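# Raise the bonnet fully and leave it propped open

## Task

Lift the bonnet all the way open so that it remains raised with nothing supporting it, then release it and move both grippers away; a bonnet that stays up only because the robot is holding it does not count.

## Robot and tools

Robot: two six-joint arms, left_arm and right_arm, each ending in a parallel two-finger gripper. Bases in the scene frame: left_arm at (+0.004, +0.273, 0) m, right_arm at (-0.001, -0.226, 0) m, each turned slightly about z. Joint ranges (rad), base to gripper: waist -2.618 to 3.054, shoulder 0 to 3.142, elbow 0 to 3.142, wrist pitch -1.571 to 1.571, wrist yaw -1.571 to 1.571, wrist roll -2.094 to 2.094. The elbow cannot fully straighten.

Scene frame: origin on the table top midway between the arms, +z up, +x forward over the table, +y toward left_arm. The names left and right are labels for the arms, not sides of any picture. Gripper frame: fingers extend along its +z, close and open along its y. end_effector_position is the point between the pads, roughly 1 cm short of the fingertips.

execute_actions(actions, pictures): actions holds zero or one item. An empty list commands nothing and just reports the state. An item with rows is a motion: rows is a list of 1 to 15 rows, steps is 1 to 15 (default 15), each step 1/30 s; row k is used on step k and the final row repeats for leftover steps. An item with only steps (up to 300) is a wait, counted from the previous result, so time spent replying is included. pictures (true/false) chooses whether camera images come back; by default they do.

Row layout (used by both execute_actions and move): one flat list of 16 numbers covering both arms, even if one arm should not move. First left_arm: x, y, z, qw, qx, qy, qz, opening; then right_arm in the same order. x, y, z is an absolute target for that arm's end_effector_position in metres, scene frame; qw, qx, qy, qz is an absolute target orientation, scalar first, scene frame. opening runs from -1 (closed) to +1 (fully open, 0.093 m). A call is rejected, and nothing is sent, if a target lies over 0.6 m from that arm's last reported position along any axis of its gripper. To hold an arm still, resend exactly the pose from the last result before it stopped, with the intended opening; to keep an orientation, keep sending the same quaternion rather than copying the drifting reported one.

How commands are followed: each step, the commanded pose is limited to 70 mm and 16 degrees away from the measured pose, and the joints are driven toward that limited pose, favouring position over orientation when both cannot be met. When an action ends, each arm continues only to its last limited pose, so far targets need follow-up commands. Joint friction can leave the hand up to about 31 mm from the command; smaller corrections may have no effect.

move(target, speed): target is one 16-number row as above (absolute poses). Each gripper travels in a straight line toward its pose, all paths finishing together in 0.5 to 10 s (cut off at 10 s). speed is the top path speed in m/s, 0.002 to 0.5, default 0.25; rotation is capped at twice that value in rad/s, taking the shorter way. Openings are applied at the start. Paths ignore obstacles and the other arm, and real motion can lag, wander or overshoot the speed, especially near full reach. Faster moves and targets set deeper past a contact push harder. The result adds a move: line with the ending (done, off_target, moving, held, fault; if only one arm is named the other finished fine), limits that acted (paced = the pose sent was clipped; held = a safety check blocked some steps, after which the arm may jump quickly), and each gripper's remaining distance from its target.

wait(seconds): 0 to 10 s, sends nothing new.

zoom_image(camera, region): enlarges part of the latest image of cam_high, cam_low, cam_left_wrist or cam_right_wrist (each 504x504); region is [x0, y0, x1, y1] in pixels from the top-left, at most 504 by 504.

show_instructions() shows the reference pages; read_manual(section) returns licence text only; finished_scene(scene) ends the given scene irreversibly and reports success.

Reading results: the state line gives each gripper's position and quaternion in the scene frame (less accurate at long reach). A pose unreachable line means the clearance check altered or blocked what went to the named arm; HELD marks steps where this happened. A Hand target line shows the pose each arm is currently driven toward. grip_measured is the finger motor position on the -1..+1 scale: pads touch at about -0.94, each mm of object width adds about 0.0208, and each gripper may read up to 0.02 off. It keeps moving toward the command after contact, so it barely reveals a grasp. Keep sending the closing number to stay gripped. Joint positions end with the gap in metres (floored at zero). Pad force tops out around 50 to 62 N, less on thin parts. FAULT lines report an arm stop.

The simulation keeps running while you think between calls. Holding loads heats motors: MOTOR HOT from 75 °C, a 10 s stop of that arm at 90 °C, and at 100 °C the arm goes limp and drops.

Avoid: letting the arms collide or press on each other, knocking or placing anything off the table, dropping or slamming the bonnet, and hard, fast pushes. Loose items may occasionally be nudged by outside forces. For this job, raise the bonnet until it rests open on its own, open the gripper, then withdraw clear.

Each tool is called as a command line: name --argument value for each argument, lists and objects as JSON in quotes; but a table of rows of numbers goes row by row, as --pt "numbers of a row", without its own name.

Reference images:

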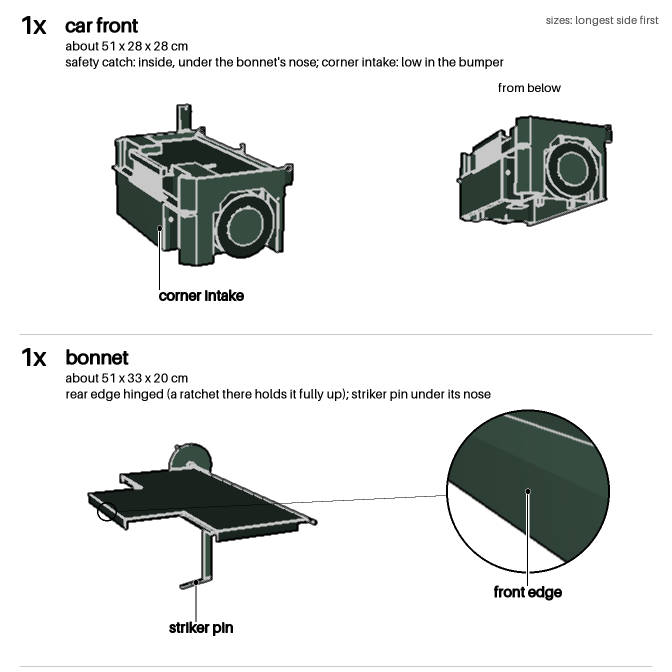

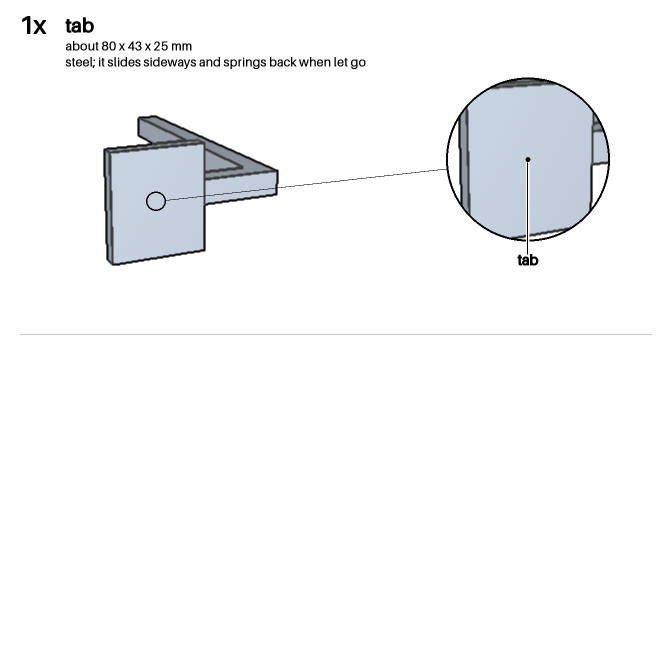

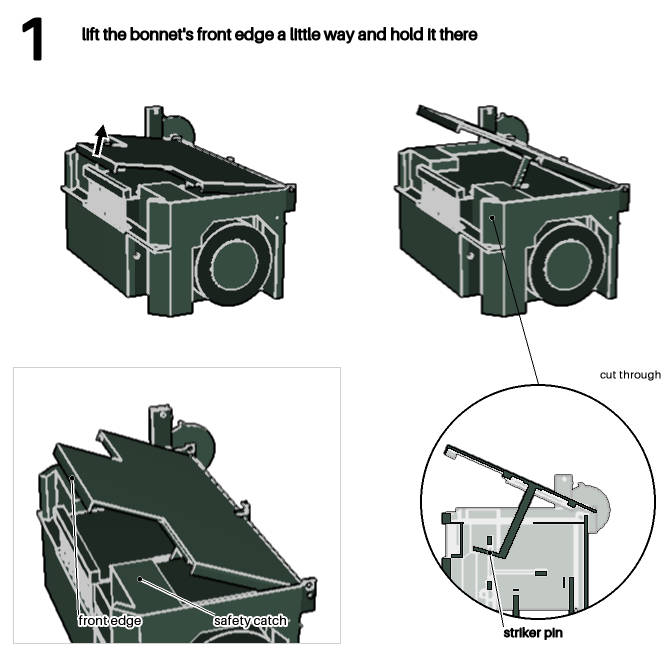

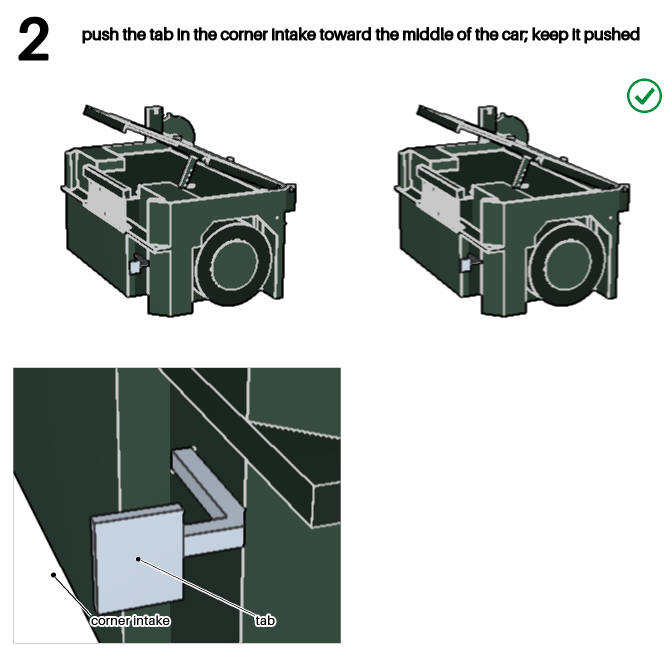

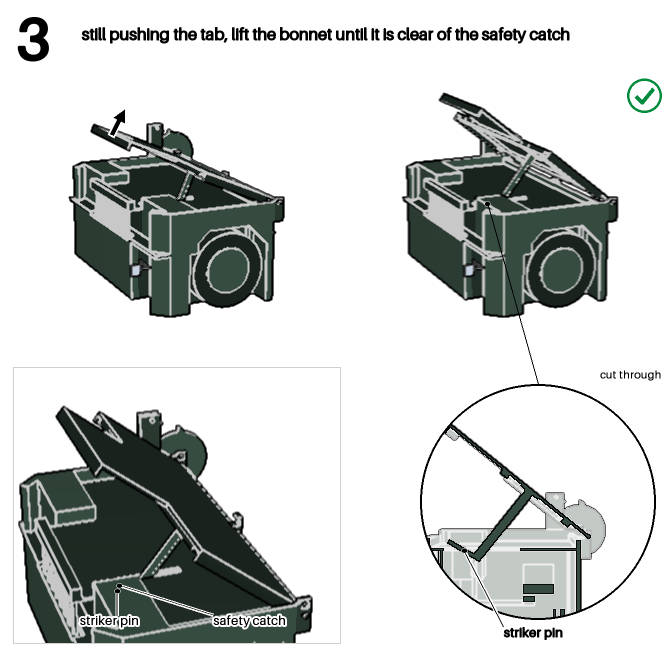

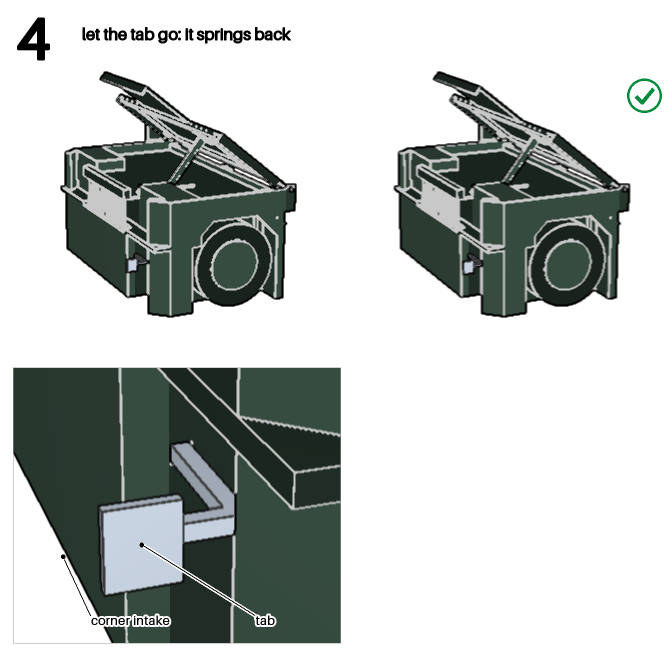

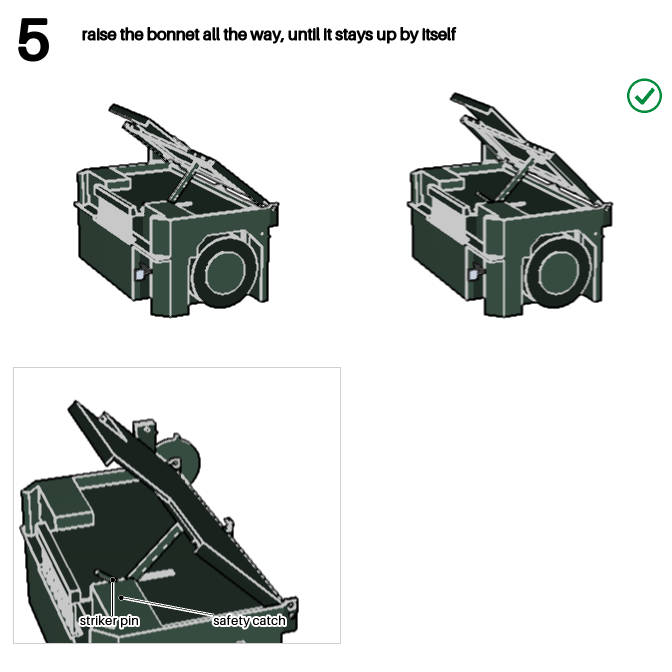

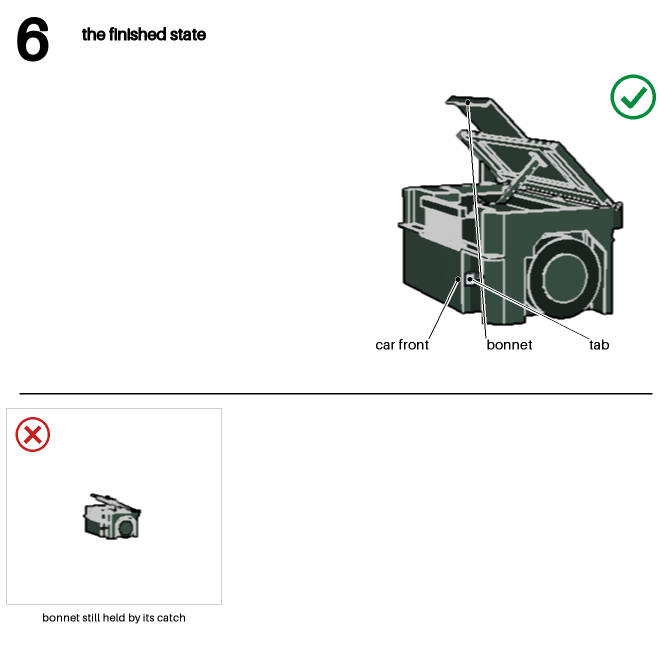

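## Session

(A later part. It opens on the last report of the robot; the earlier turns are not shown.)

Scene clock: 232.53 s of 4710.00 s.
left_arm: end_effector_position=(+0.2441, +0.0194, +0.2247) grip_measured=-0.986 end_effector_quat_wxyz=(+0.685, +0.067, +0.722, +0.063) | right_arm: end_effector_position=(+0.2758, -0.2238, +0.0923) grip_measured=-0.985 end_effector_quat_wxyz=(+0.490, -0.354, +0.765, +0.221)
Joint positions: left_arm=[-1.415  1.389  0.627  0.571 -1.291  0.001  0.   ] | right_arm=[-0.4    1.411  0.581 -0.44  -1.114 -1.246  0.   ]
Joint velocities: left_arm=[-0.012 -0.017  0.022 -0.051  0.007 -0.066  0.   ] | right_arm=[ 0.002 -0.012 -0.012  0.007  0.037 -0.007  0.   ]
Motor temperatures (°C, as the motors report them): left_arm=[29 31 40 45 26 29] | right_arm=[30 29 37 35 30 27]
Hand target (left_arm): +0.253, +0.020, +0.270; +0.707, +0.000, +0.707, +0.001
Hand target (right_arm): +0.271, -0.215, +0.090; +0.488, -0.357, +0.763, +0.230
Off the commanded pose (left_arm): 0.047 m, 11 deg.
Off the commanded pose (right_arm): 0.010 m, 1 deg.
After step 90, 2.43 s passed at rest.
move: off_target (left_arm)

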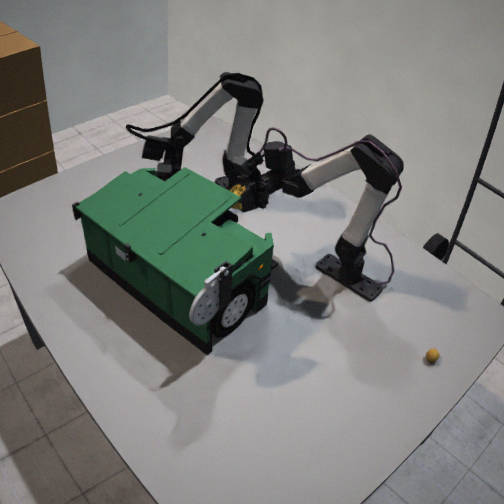

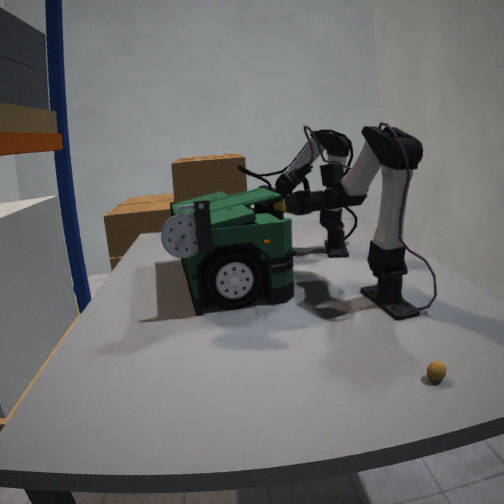

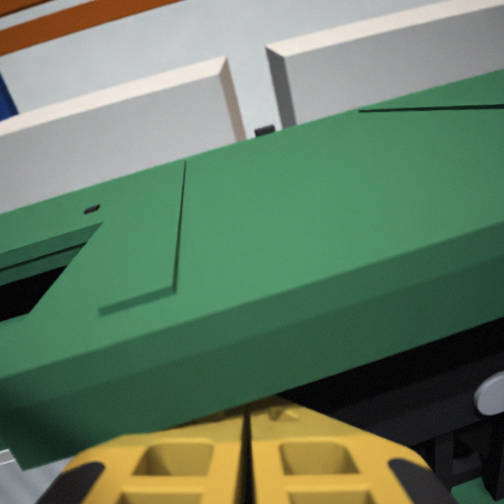

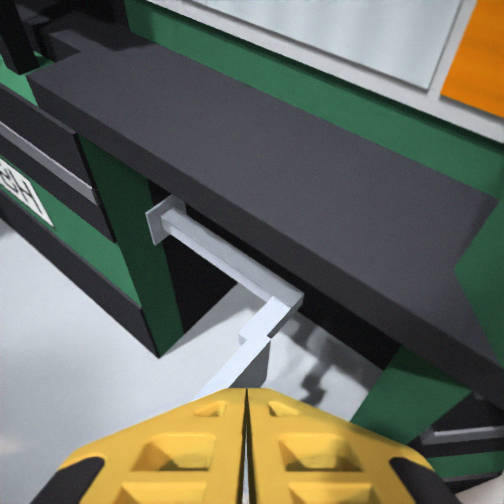

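move --target '[0.256,0.015,0.27,0.707,0,0.707,0,-1, 0.268,-0.17,0.09,0.486,-0.355,0.761,0.227,-1]' --speed 0.04

Scene clock: 240.30 s of 4710.00 s.
left_arm: end_effector_position=(+0.2442, +0.0192, +0.2262) grip_measured=-0.986 end_effector_quat_wxyz=(+0.686, +0.063, +0.723, +0.057) | right_arm: end_effector_position=(+0.2851, -0.2185, +0.0947) grip_measured=-0.985 end_effector_quat_wxyz=(+0.490, -0.335, +0.793, +0.140)
Joint positions: left_arm=[-1.414  1.384  0.63   0.567 -1.287 -0.01   0.   ] | right_arm=[-0.291  1.213  0.448 -0.153 -0.921 -0.927  0.   ]
Joint velocities: left_arm=[ 0.002 -0.037  0.002 -0.11   0.022 -0.007  0.   ] | right_arm=[-0.012 -0.007  0.002 -0.037 -0.037 -0.037  0.   ]
Motor temperatures (°C, as the motors report them): left_arm=[29 31 41 46 26 29] | right_arm=[30 29 37 35 30 27]
Hand target (left_arm): +0.253, +0.020, +0.270; +0.706, +0.000, +0.708, +0.001
Hand target (right_arm): +0.265, -0.176, +0.091; +0.484, -0.356, +0.766, +0.229
Off the commanded pose (left_arm): 0.046 m, 10 deg.
Off the commanded pose (right_arm): 0.052 m, 11 deg.
After step 90, 2.10 s passed at rest.
move: off_target (left_arm, right_arm)

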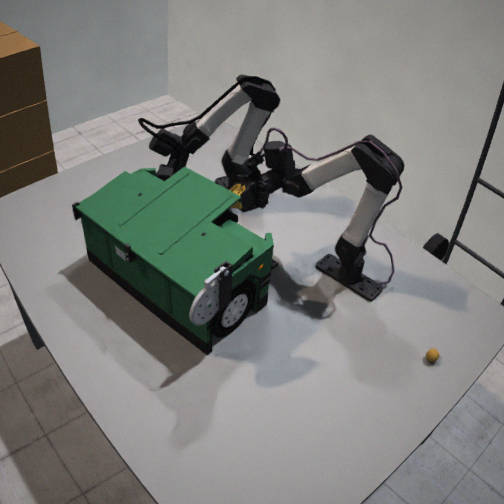

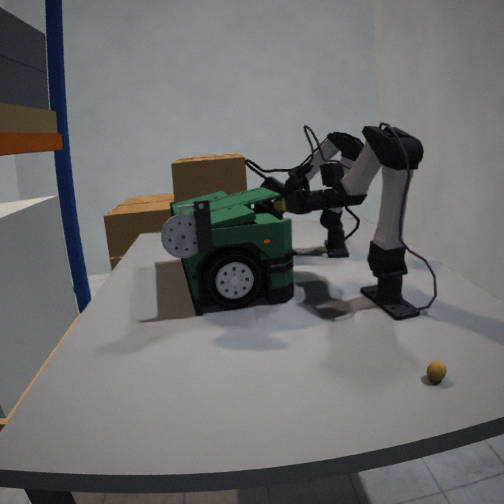

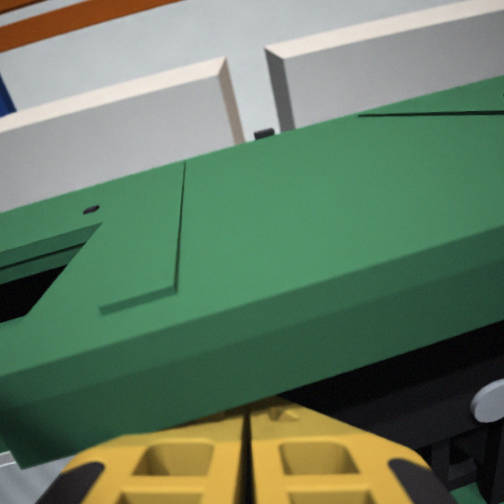

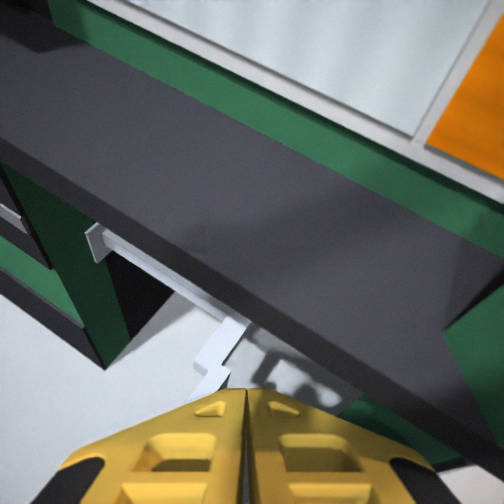

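move --target '[0.256,0.015,0.31,0.704,-0.062,0.704,-0.062,-1, 0.27,-0.21,0.09,0.486,-0.355,0.761,0.227,-1]' --speed 0.04

Scene clock: 261.23 s of 4710.00 s.
left_arm: end_effector_position=(+0.2471, +0.0178, +0.2527) grip_measured=-0.986 end_effector_quat_wxyz=(+0.677, +0.019, +0.736, +0.012) | right_arm: end_effector_position=(+0.2800, -0.2187, +0.0949) grip_measured=-0.985 end_effector_quat_wxyz=(+0.504, -0.370, +0.759, +0.184)
Joint positions: left_arm=[-1.402  1.323  0.751  0.29  -1.264 -0.225  0.   ] | right_arm=[-0.359  1.333  0.517 -0.287 -1.074 -1.154  0.   ]
Joint velocities: left_arm=[ 0.002 -0.007 -0.007 -0.051  0.022 -0.007  0.   ] | right_arm=[ 0.002 -0.022  0.002  0.066  0.022 -0.037  0.   ]
Motor temperatures (°C, as the motors report them): left_arm=[29 33 45 49 26 29] | right_arm=[32 29 36 34 32 27]
Hand target (left_arm): +0.252, +0.022, +0.309; +0.701, -0.063, +0.708, -0.061
Hand target (right_arm): +0.271, -0.211, +0.090; +0.489, -0.353, +0.765, +0.224
Off the commanded pose (left_arm): 0.058 m, 13 deg.
Off the commanded pose (right_arm): 0.014 m, 6 deg.
After step 90, 13.27 s passed at rest.
move: off_target (left_arm, right_arm)

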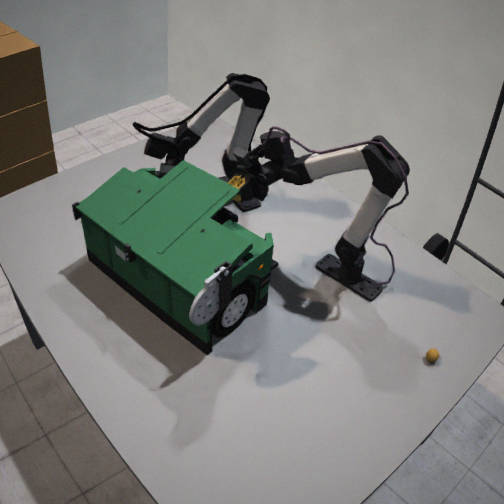

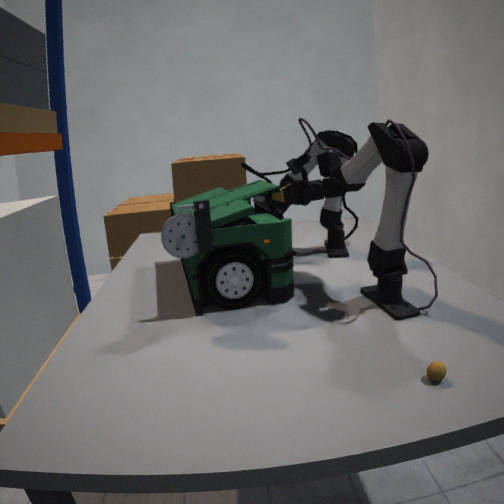

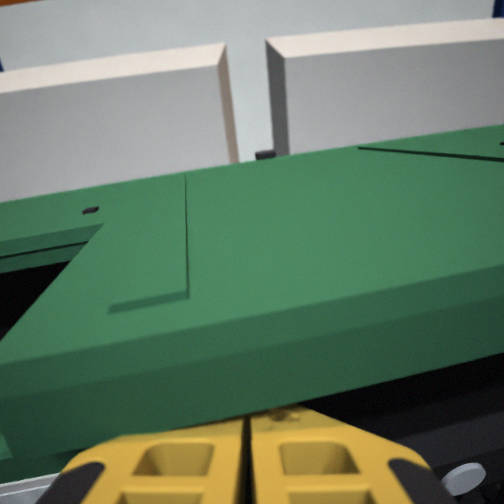

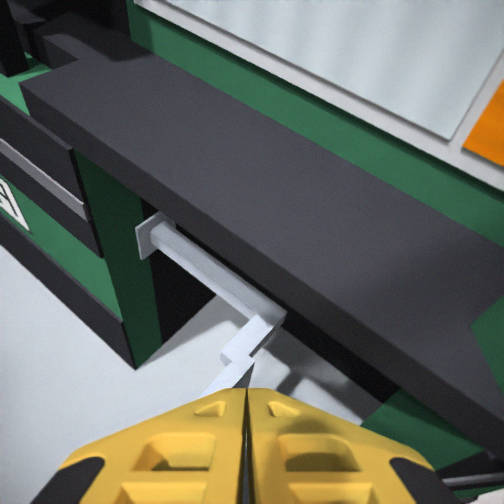

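move --target '[0.265,0.015,0.322,0.704,-0.062,0.704,-0.062,-1, 0.268,-0.17,0.09,0.486,-0.355,0.761,0.227,-1]' --speed 0.04

move --target '[0.27,0.015,0.345,0.704,-0.062,0.704,-0.062,-1, 0.268,-0.17,0.09,0.486,-0.355,0.761,0.227,-1]' --speed 0.04

Scene clock: 271.40 s of 4710.00 s.
left_arm: end_effector_position=(+0.2653, +0.0192, +0.3306) grip_measured=-0.986 end_effector_quat_wxyz=(+0.704, -0.069, +0.704, -0.071) | right_arm: end_effector_position=(+0.2853, -0.2181, +0.0960) grip_measured=-0.985 end_effector_quat_wxyz=(+0.491, -0.334, +0.792, +0.138)
Joint positions: left_arm=[-1.339  1.288  0.902  0.388 -1.218 -0.196  0.   ] | right_arm=[-0.288  1.205  0.446 -0.149 -0.918 -0.917  0.   ]
Joint velocities: left_arm=[-0.002 -0.012 -0.032 -0.037  0.022  0.007  0.   ] | right_arm=[-0.002  0.007 -0.012  0.022 -0.007 -0.007  0.   ]
Motor temperatures (°C, as the motors report them): left_arm=[29 33 47 51 26 29] | right_arm=[32 29 36 34 32 27]
Hand target (left_arm): +0.265, +0.016, +0.322; +0.703, -0.062, +0.705, -0.062
Hand target (right_arm): +0.266, -0.176, +0.091; +0.485, -0.355, +0.766, +0.229
Off the commanded pose (left_arm): 0.010 m, 1 deg.
Off the commanded pose (right_arm): 0.051 m, 11 deg.
After step 90, 1.57 s passed at rest.
move: off_target (right_arm); limits=paced

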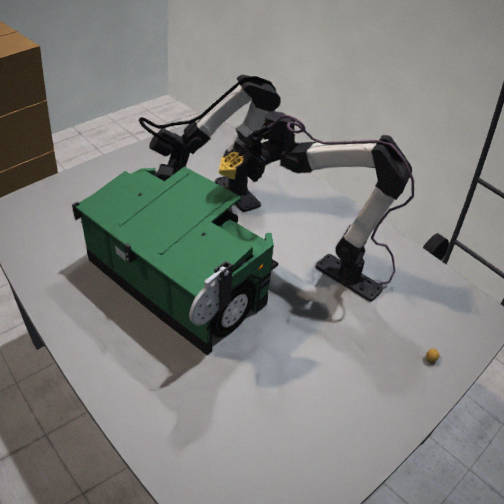

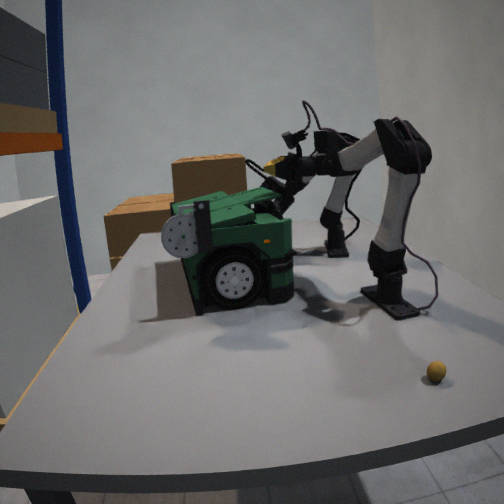

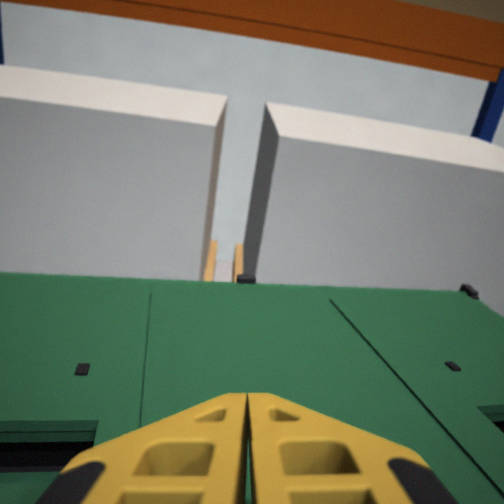

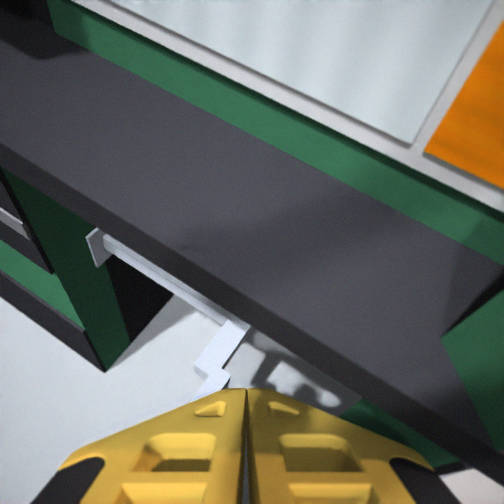

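Scene clock: 274.07 s of 4710.00 s.
left_arm: end_effector_position=(+0.2658, +0.0179, +0.3401) grip_measured=-0.986 end_effector_quat_wxyz=(+0.703, -0.061, +0.705, -0.063) | right_arm: end_effector_position=(+0.2861, -0.2206, +0.0960) grip_measured=-0.985 end_effector_quat_wxyz=(+0.492, -0.332, +0.794, +0.134)
Joint positions: left_arm=[-1.339  1.288  0.945  0.337 -1.218 -0.182  0.   ] | right_arm=[-0.294  1.205  0.446 -0.144 -0.913 -0.917  0.   ]
Joint velocities: left_arm=[ 0.002 -0.012 -0.017  0.022 -0.007  0.051  0.   ] | right_arm=[ 0.007  0.002 -0.007  0.022  0.007 -0.066  0.   ]
Motor temperatures (°C, as the motors report them): left_arm=[29 33 47 50 26 29] | right_arm=[32 29 36 34 32 27]
Hand target (left_arm): +0.270, +0.015, +0.345; +0.705, -0.062, +0.704, -0.062
Hand target (right_arm): +0.266, -0.177, +0.091; +0.485, -0.354, +0.767, +0.227
Off the commanded pose (left_arm): 0.007 m, 0 deg.
Off the commanded pose (right_arm): 0.054 m, 12 deg.
move: off_target (right_arm)

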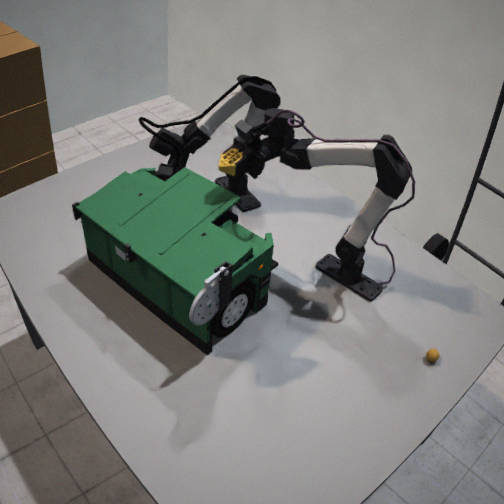

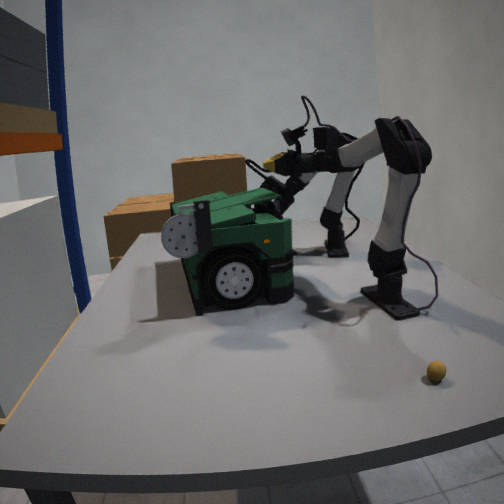

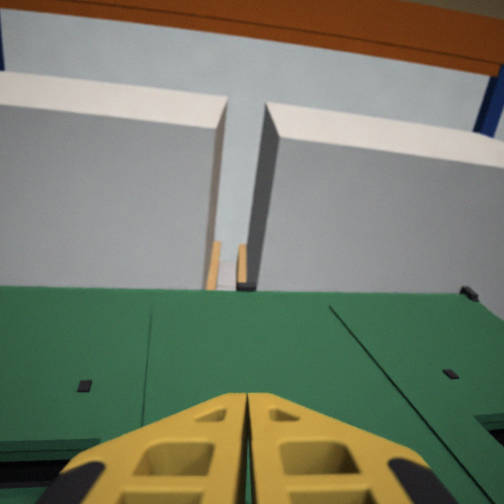

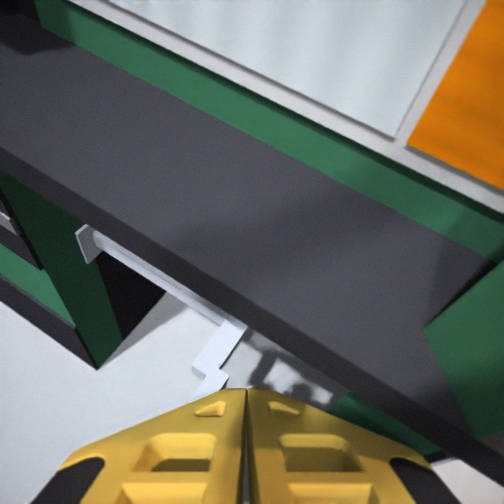

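move --target '[0.18,0.015,0.27,0.542,0.455,0.542,0.455,0.3, 0.27,-0.235,0.09,0.486,-0.355,0.761,0.227,-1]' --speed 0.15

Scene clock: 296.90 s of 4710.00 s.
left_arm: end_effector_position=(+0.1827, +0.0136, +0.2755) grip_measured=+0.299 end_effector_quat_wxyz=(+0.546, +0.449, +0.550, +0.445) | right_arm: end_effector_position=(+0.2671, -0.2315, +0.0860) grip_measured=-0.985 end_effector_quat_wxyz=(+0.482, -0.358, +0.767, +0.224)
Joint positions: left_arm=[-1.651  1.288  0.752  0.31  -1.532  1.143  0.06 ] | right_arm=[-0.45   1.455  0.609 -0.559 -1.115 -1.39   0.   ]
Joint velocities: left_arm=[ 0.002  0.002 -0.012 -0.022 -0.037  0.007 -0.   ] | right_arm=[-0.002  0.007 -0.002  0.022  0.007 -0.007  0.   ]
Motor temperatures (°C, as the motors report them): left_arm=[29 32 45 47 26 29] | right_arm=[34 29 36 34 33 27]
Hand target (left_arm): +0.180, +0.014, +0.269; +0.540, +0.456, +0.544, +0.453
Hand target (right_arm): +0.271, -0.236, +0.089; +0.487, -0.355, +0.766, +0.225
Off the commanded pose (left_arm): 0.006 m, 2 deg.
Off the commanded pose (right_arm): 0.006 m, 1 deg.
After step 90, 14.13 s passed at rest.
move: done

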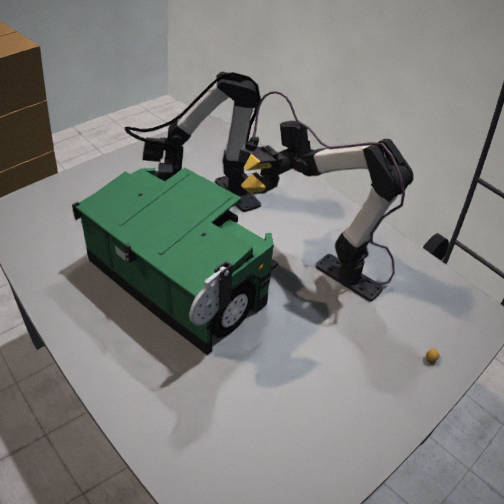

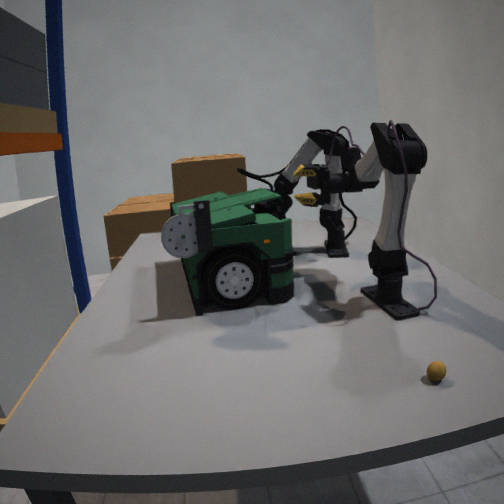

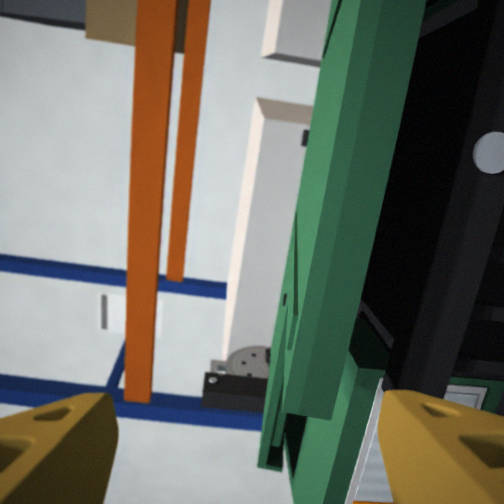

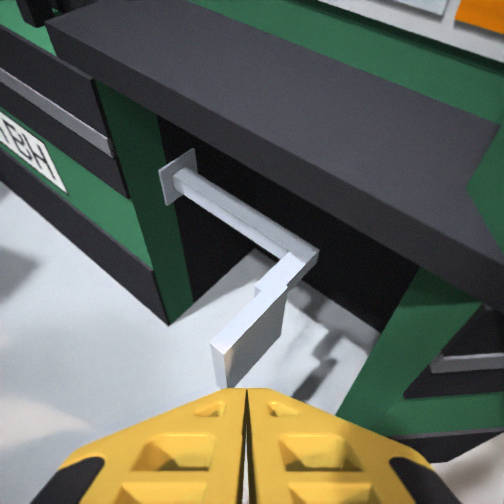

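move --target '[0.255,0.005,0.256,0.542,0.455,0.542,0.455,0.3, 0.27,-0.235,0.09,0.486,-0.355,0.761,0.227,-1]' --speed 0.05

Scene clock: 304.57 s of 4710.00 s.
left_arm: end_effector_position=(+0.2528, +0.0037, +0.2645) grip_measured=+0.299 end_effector_quat_wxyz=(+0.546, +0.449, +0.544, +0.451) | right_arm: end_effector_position=(+0.2658, -0.2302, +0.0864) grip_measured=-0.985 end_effector_quat_wxyz=(+0.483, -0.359, +0.766, +0.226)
Joint positions: left_arm=[-1.401  1.423  0.723  0.716 -1.282  1.396  0.06 ] | right_arm=[-0.45   1.455  0.609 -0.571 -1.119 -1.399  0.   ]
Joint velocities: left_arm=[-0.002 -0.012  0.002  0.051  0.051  0.037  0.001] | right_arm=[ 0.002 -0.002  0.007 -0.007 -0.022  0.022  0.   ]
Motor temperatures (°C, as the motors report them): left_arm=[29 32 44 46 26 28] | right_arm=[33 29 36 33 32 27]
Hand target (left_arm): +0.255, +0.005, +0.256; +0.542, +0.454, +0.541, +0.455
Hand target (right_arm): +0.270, -0.235, +0.090; +0.488, -0.356, +0.764, +0.227
Off the commanded pose (left_arm): 0.009 m, 1 deg.
Off the commanded pose (right_arm): 0.007 m, 1 deg.
After step 90, 2.67 s passed at rest.
move: done

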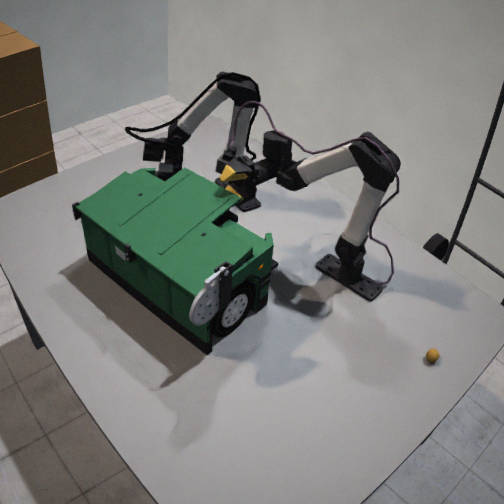

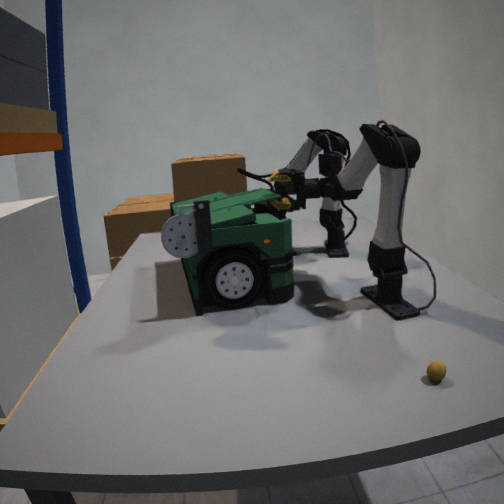

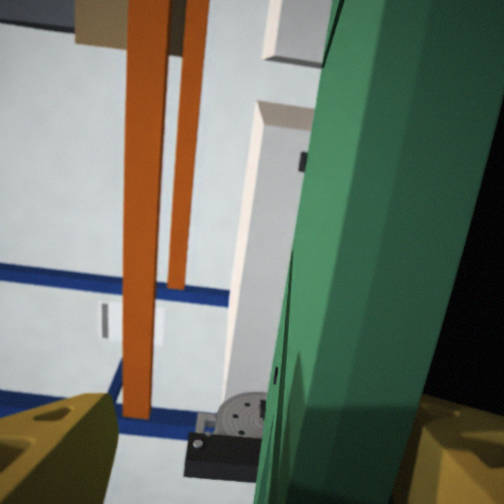

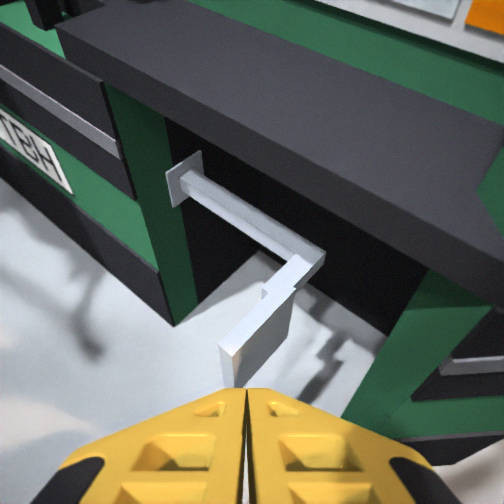

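move --target '[0.29,0.0,0.254,0.542,0.455,0.542,0.455,0.3, 0.27,-0.235,0.09,0.486,-0.355,0.761,0.227,-1]' --speed 0.04

zoom_image --camera "cam_low" --region '[160,130,360,310]'

Scene clock: 309.17 s of 4710.00 s.
left_arm: end_effector_position=(+0.2684, +0.0044, +0.2626) grip_measured=+0.299 end_effector_quat_wxyz=(+0.551, +0.446, +0.543, +0.450) | right_arm: end_effector_position=(+0.2658, -0.2302, +0.0864) grip_measured=-0.985 end_effector_quat_wxyz=(+0.483, -0.359, +0.766, +0.226)
Joint positions: left_arm=[-1.347  1.449  0.723  0.765 -1.225  1.409  0.06 ] | right_arm=[-0.45   1.455  0.609 -0.571 -1.119 -1.4    0.   ]
Joint velocities: left_arm=[ 0.002  0.012 -0.002  0.022 -0.051  0.037 -0.   ] | right_arm=[-0.017 -0.002 -0.017  0.125 -0.022 -0.022  0.   ]
Motor temperatures (°C, as the motors report them): left_arm=[29 32 43 46 26 28] | right_arm=[32 29 37 33 32 27]
Hand target (left_arm): +0.288, +0.002, +0.254; +0.542, +0.454, +0.541, +0.455
Hand target (right_arm): +0.270, -0.235, +0.090; +0.488, -0.356, +0.764, +0.227
Off the commanded pose (left_arm): 0.024 m, 2 deg.
Off the commanded pose (right_arm): 0.007 m, 1 deg.
After step 90, 0.40 s passed at rest.
move: off_target (left_arm)

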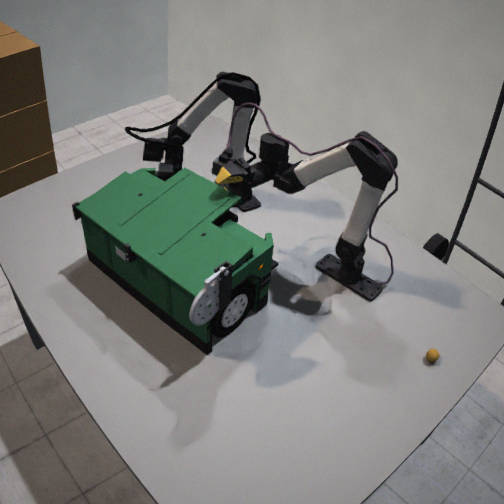

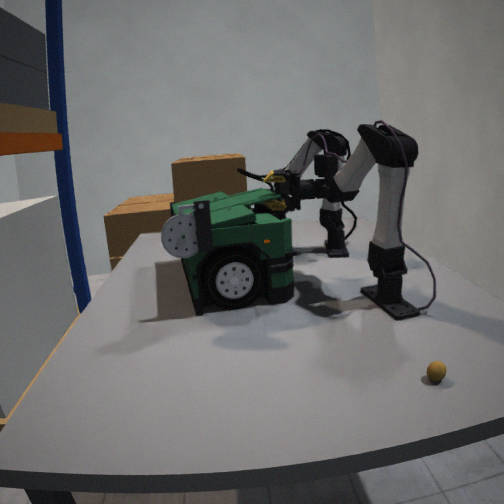

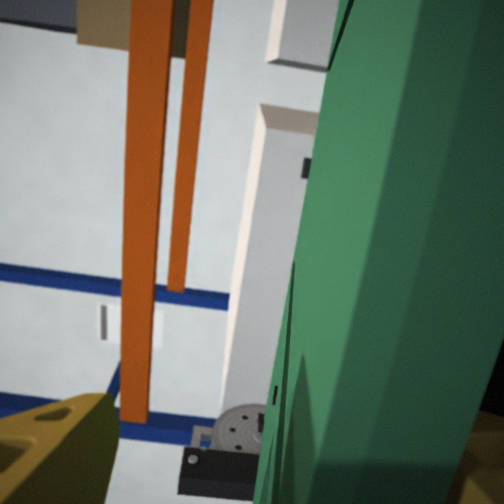

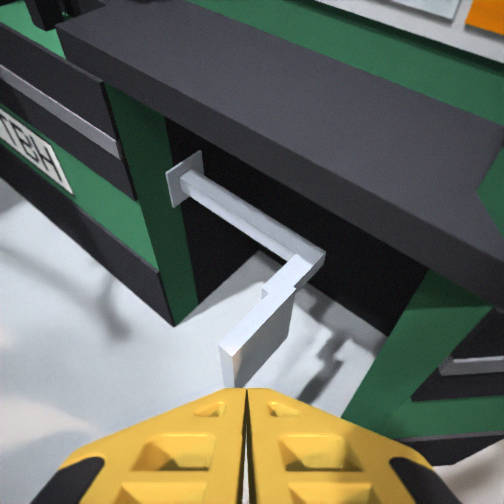

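Region (160, 130, 360, 310) of cam_low's 504x504 image, scaled by 2.520, with more detail than that image has; it fills the top 454 rows of this view, and the rest is white.

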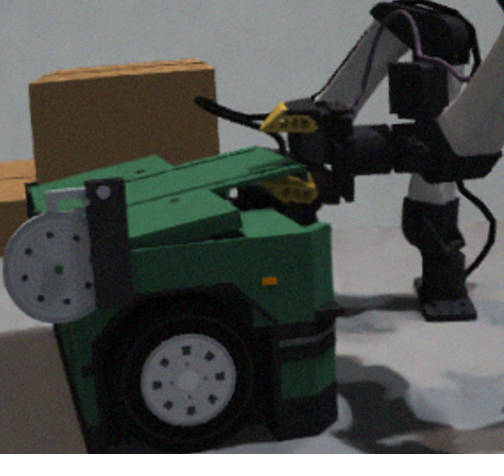

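move --target '[0.27,0.0,0.325,0.542,0.455,0.542,0.455,0.3, 0.27,-0.235,0.09,0.486,-0.355,0.761,0.227,-1]' --speed 0.04

move --target '[0.285,0.0,0.36,0.542,0.455,0.542,0.455,0.3, 0.27,-0.235,0.09,0.486,-0.355,0.761,0.227,-1]' --speed 0.03

Scene clock: 314.90 s of 4710.00 s.
left_arm: end_effector_position=(+0.2694, -0.0042, +0.2696) grip_measured=+0.300 end_effector_quat_wxyz=(+0.482, +0.526, +0.511, +0.479) | right_arm: end_effector_position=(+0.2658, -0.2302, +0.0864) grip_measured=-0.985 end_effector_quat_wxyz=(+0.483, -0.359, +0.766, +0.226)
Joint positions: left_arm=[-1.349  1.413  0.866  0.332 -1.206  1.381  0.06 ] | right_arm=[-0.45   1.455  0.609 -0.571 -1.119 -1.4    0.   ]
Joint velocities: left_arm=[ 0.022 -0.002  0.022 -0.081  0.022  0.037 -0.001] | right_arm=[-0.017 -0.017 -0.017  0.022 -0.022  0.081  0.   ]
Motor temperatures (°C, as the motors report them): left_arm=[29 32 44 46 26 29] | right_arm=[32 29 37 32 32 27]
Hand target (left_arm): +0.268, +0.005, +0.323; +0.540, +0.456, +0.543, +0.453
Hand target (right_arm): +0.270, -0.235, +0.090; +0.488, -0.356, +0.764, +0.227
Off the commanded pose (left_arm): 0.056 m, 12 deg.
Off the commanded pose (right_arm): 0.007 m, 1 deg.
After step 90, 0.87 s passed at rest.
move: off_target (left_arm)

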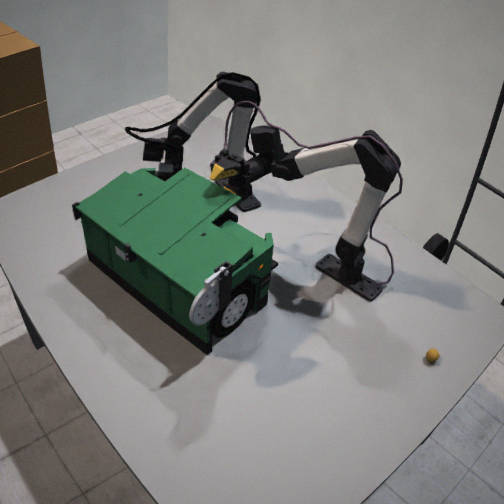

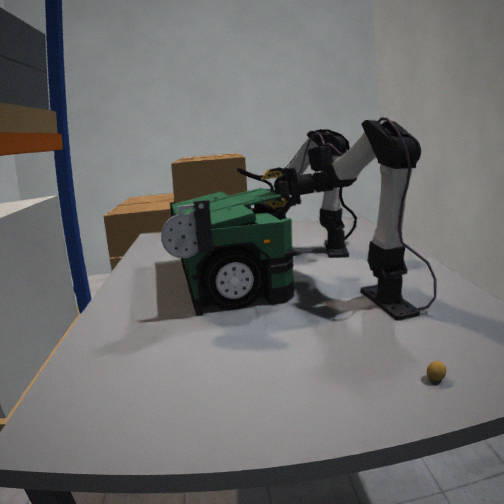

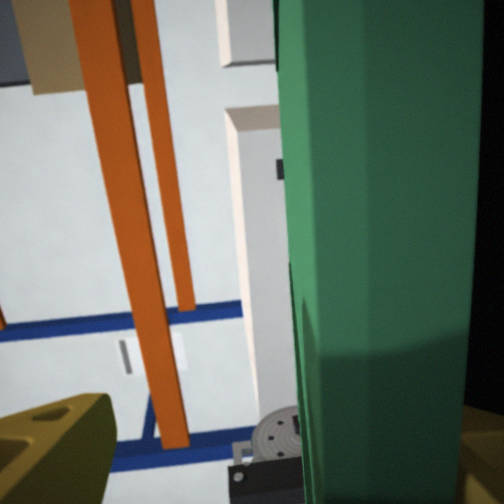

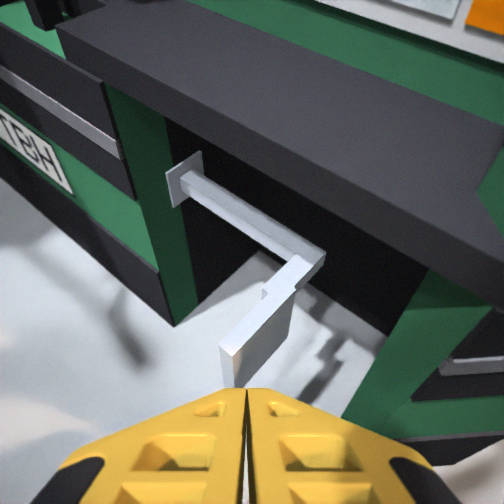

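Scene clock: 318.57 s of 4710.00 s.
left_arm: end_effector_position=(+0.2740, -0.0050, +0.2928) grip_measured=+0.301 end_effector_quat_wxyz=(+0.464, +0.549, +0.505, +0.478) | right_arm: end_effector_position=(+0.2658, -0.2302, +0.0864) grip_measured=-0.985 end_effector_quat_wxyz=(+0.483, -0.359, +0.766, +0.226)
Joint positions: left_arm=[-1.331  1.389  0.99   0.106 -1.17   1.355  0.06 ] | right_arm=[-0.45   1.455  0.609 -0.571 -1.119 -1.4    0.   ]
Joint velocities: left_arm=[-0.007 -0.012 -0.007 -0.037 -0.095  0.007  0.   ] | right_arm=[ 0.002 -0.007 -0.007  0.037  0.037 -0.037  0.   ]
Motor temperatures (°C, as the motors report them): left_arm=[29 32 44 47 26 29] | right_arm=[32 29 37 32 31 27]
Hand target (left_arm): +0.279, +0.009, +0.357; +0.538, +0.457, +0.546, +0.452
Hand target (right_arm): +0.270, -0.235, +0.090; +0.488, -0.356, +0.764, +0.227
Off the commanded pose (left_arm): 0.068 m, 15 deg.
Off the commanded pose (right_arm): 0.007 m, 1 deg.
move: off_target (left_arm)

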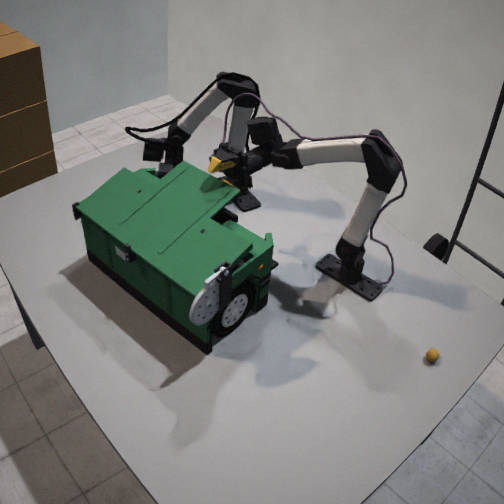

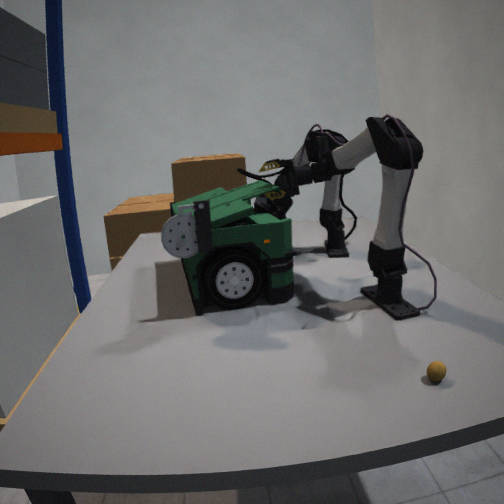

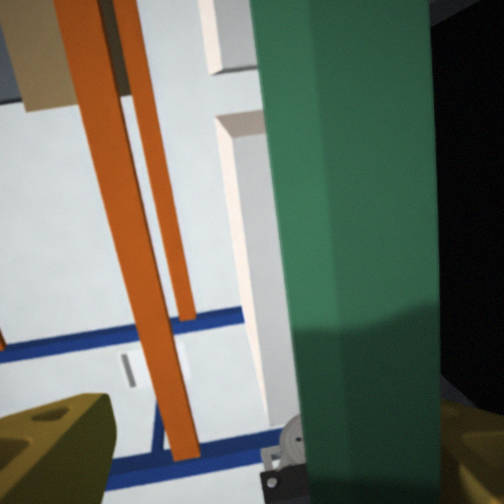

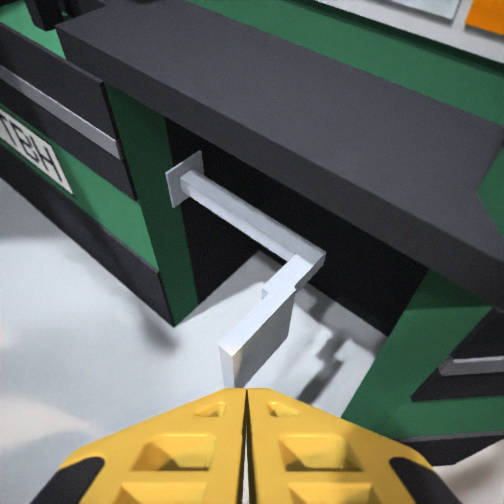

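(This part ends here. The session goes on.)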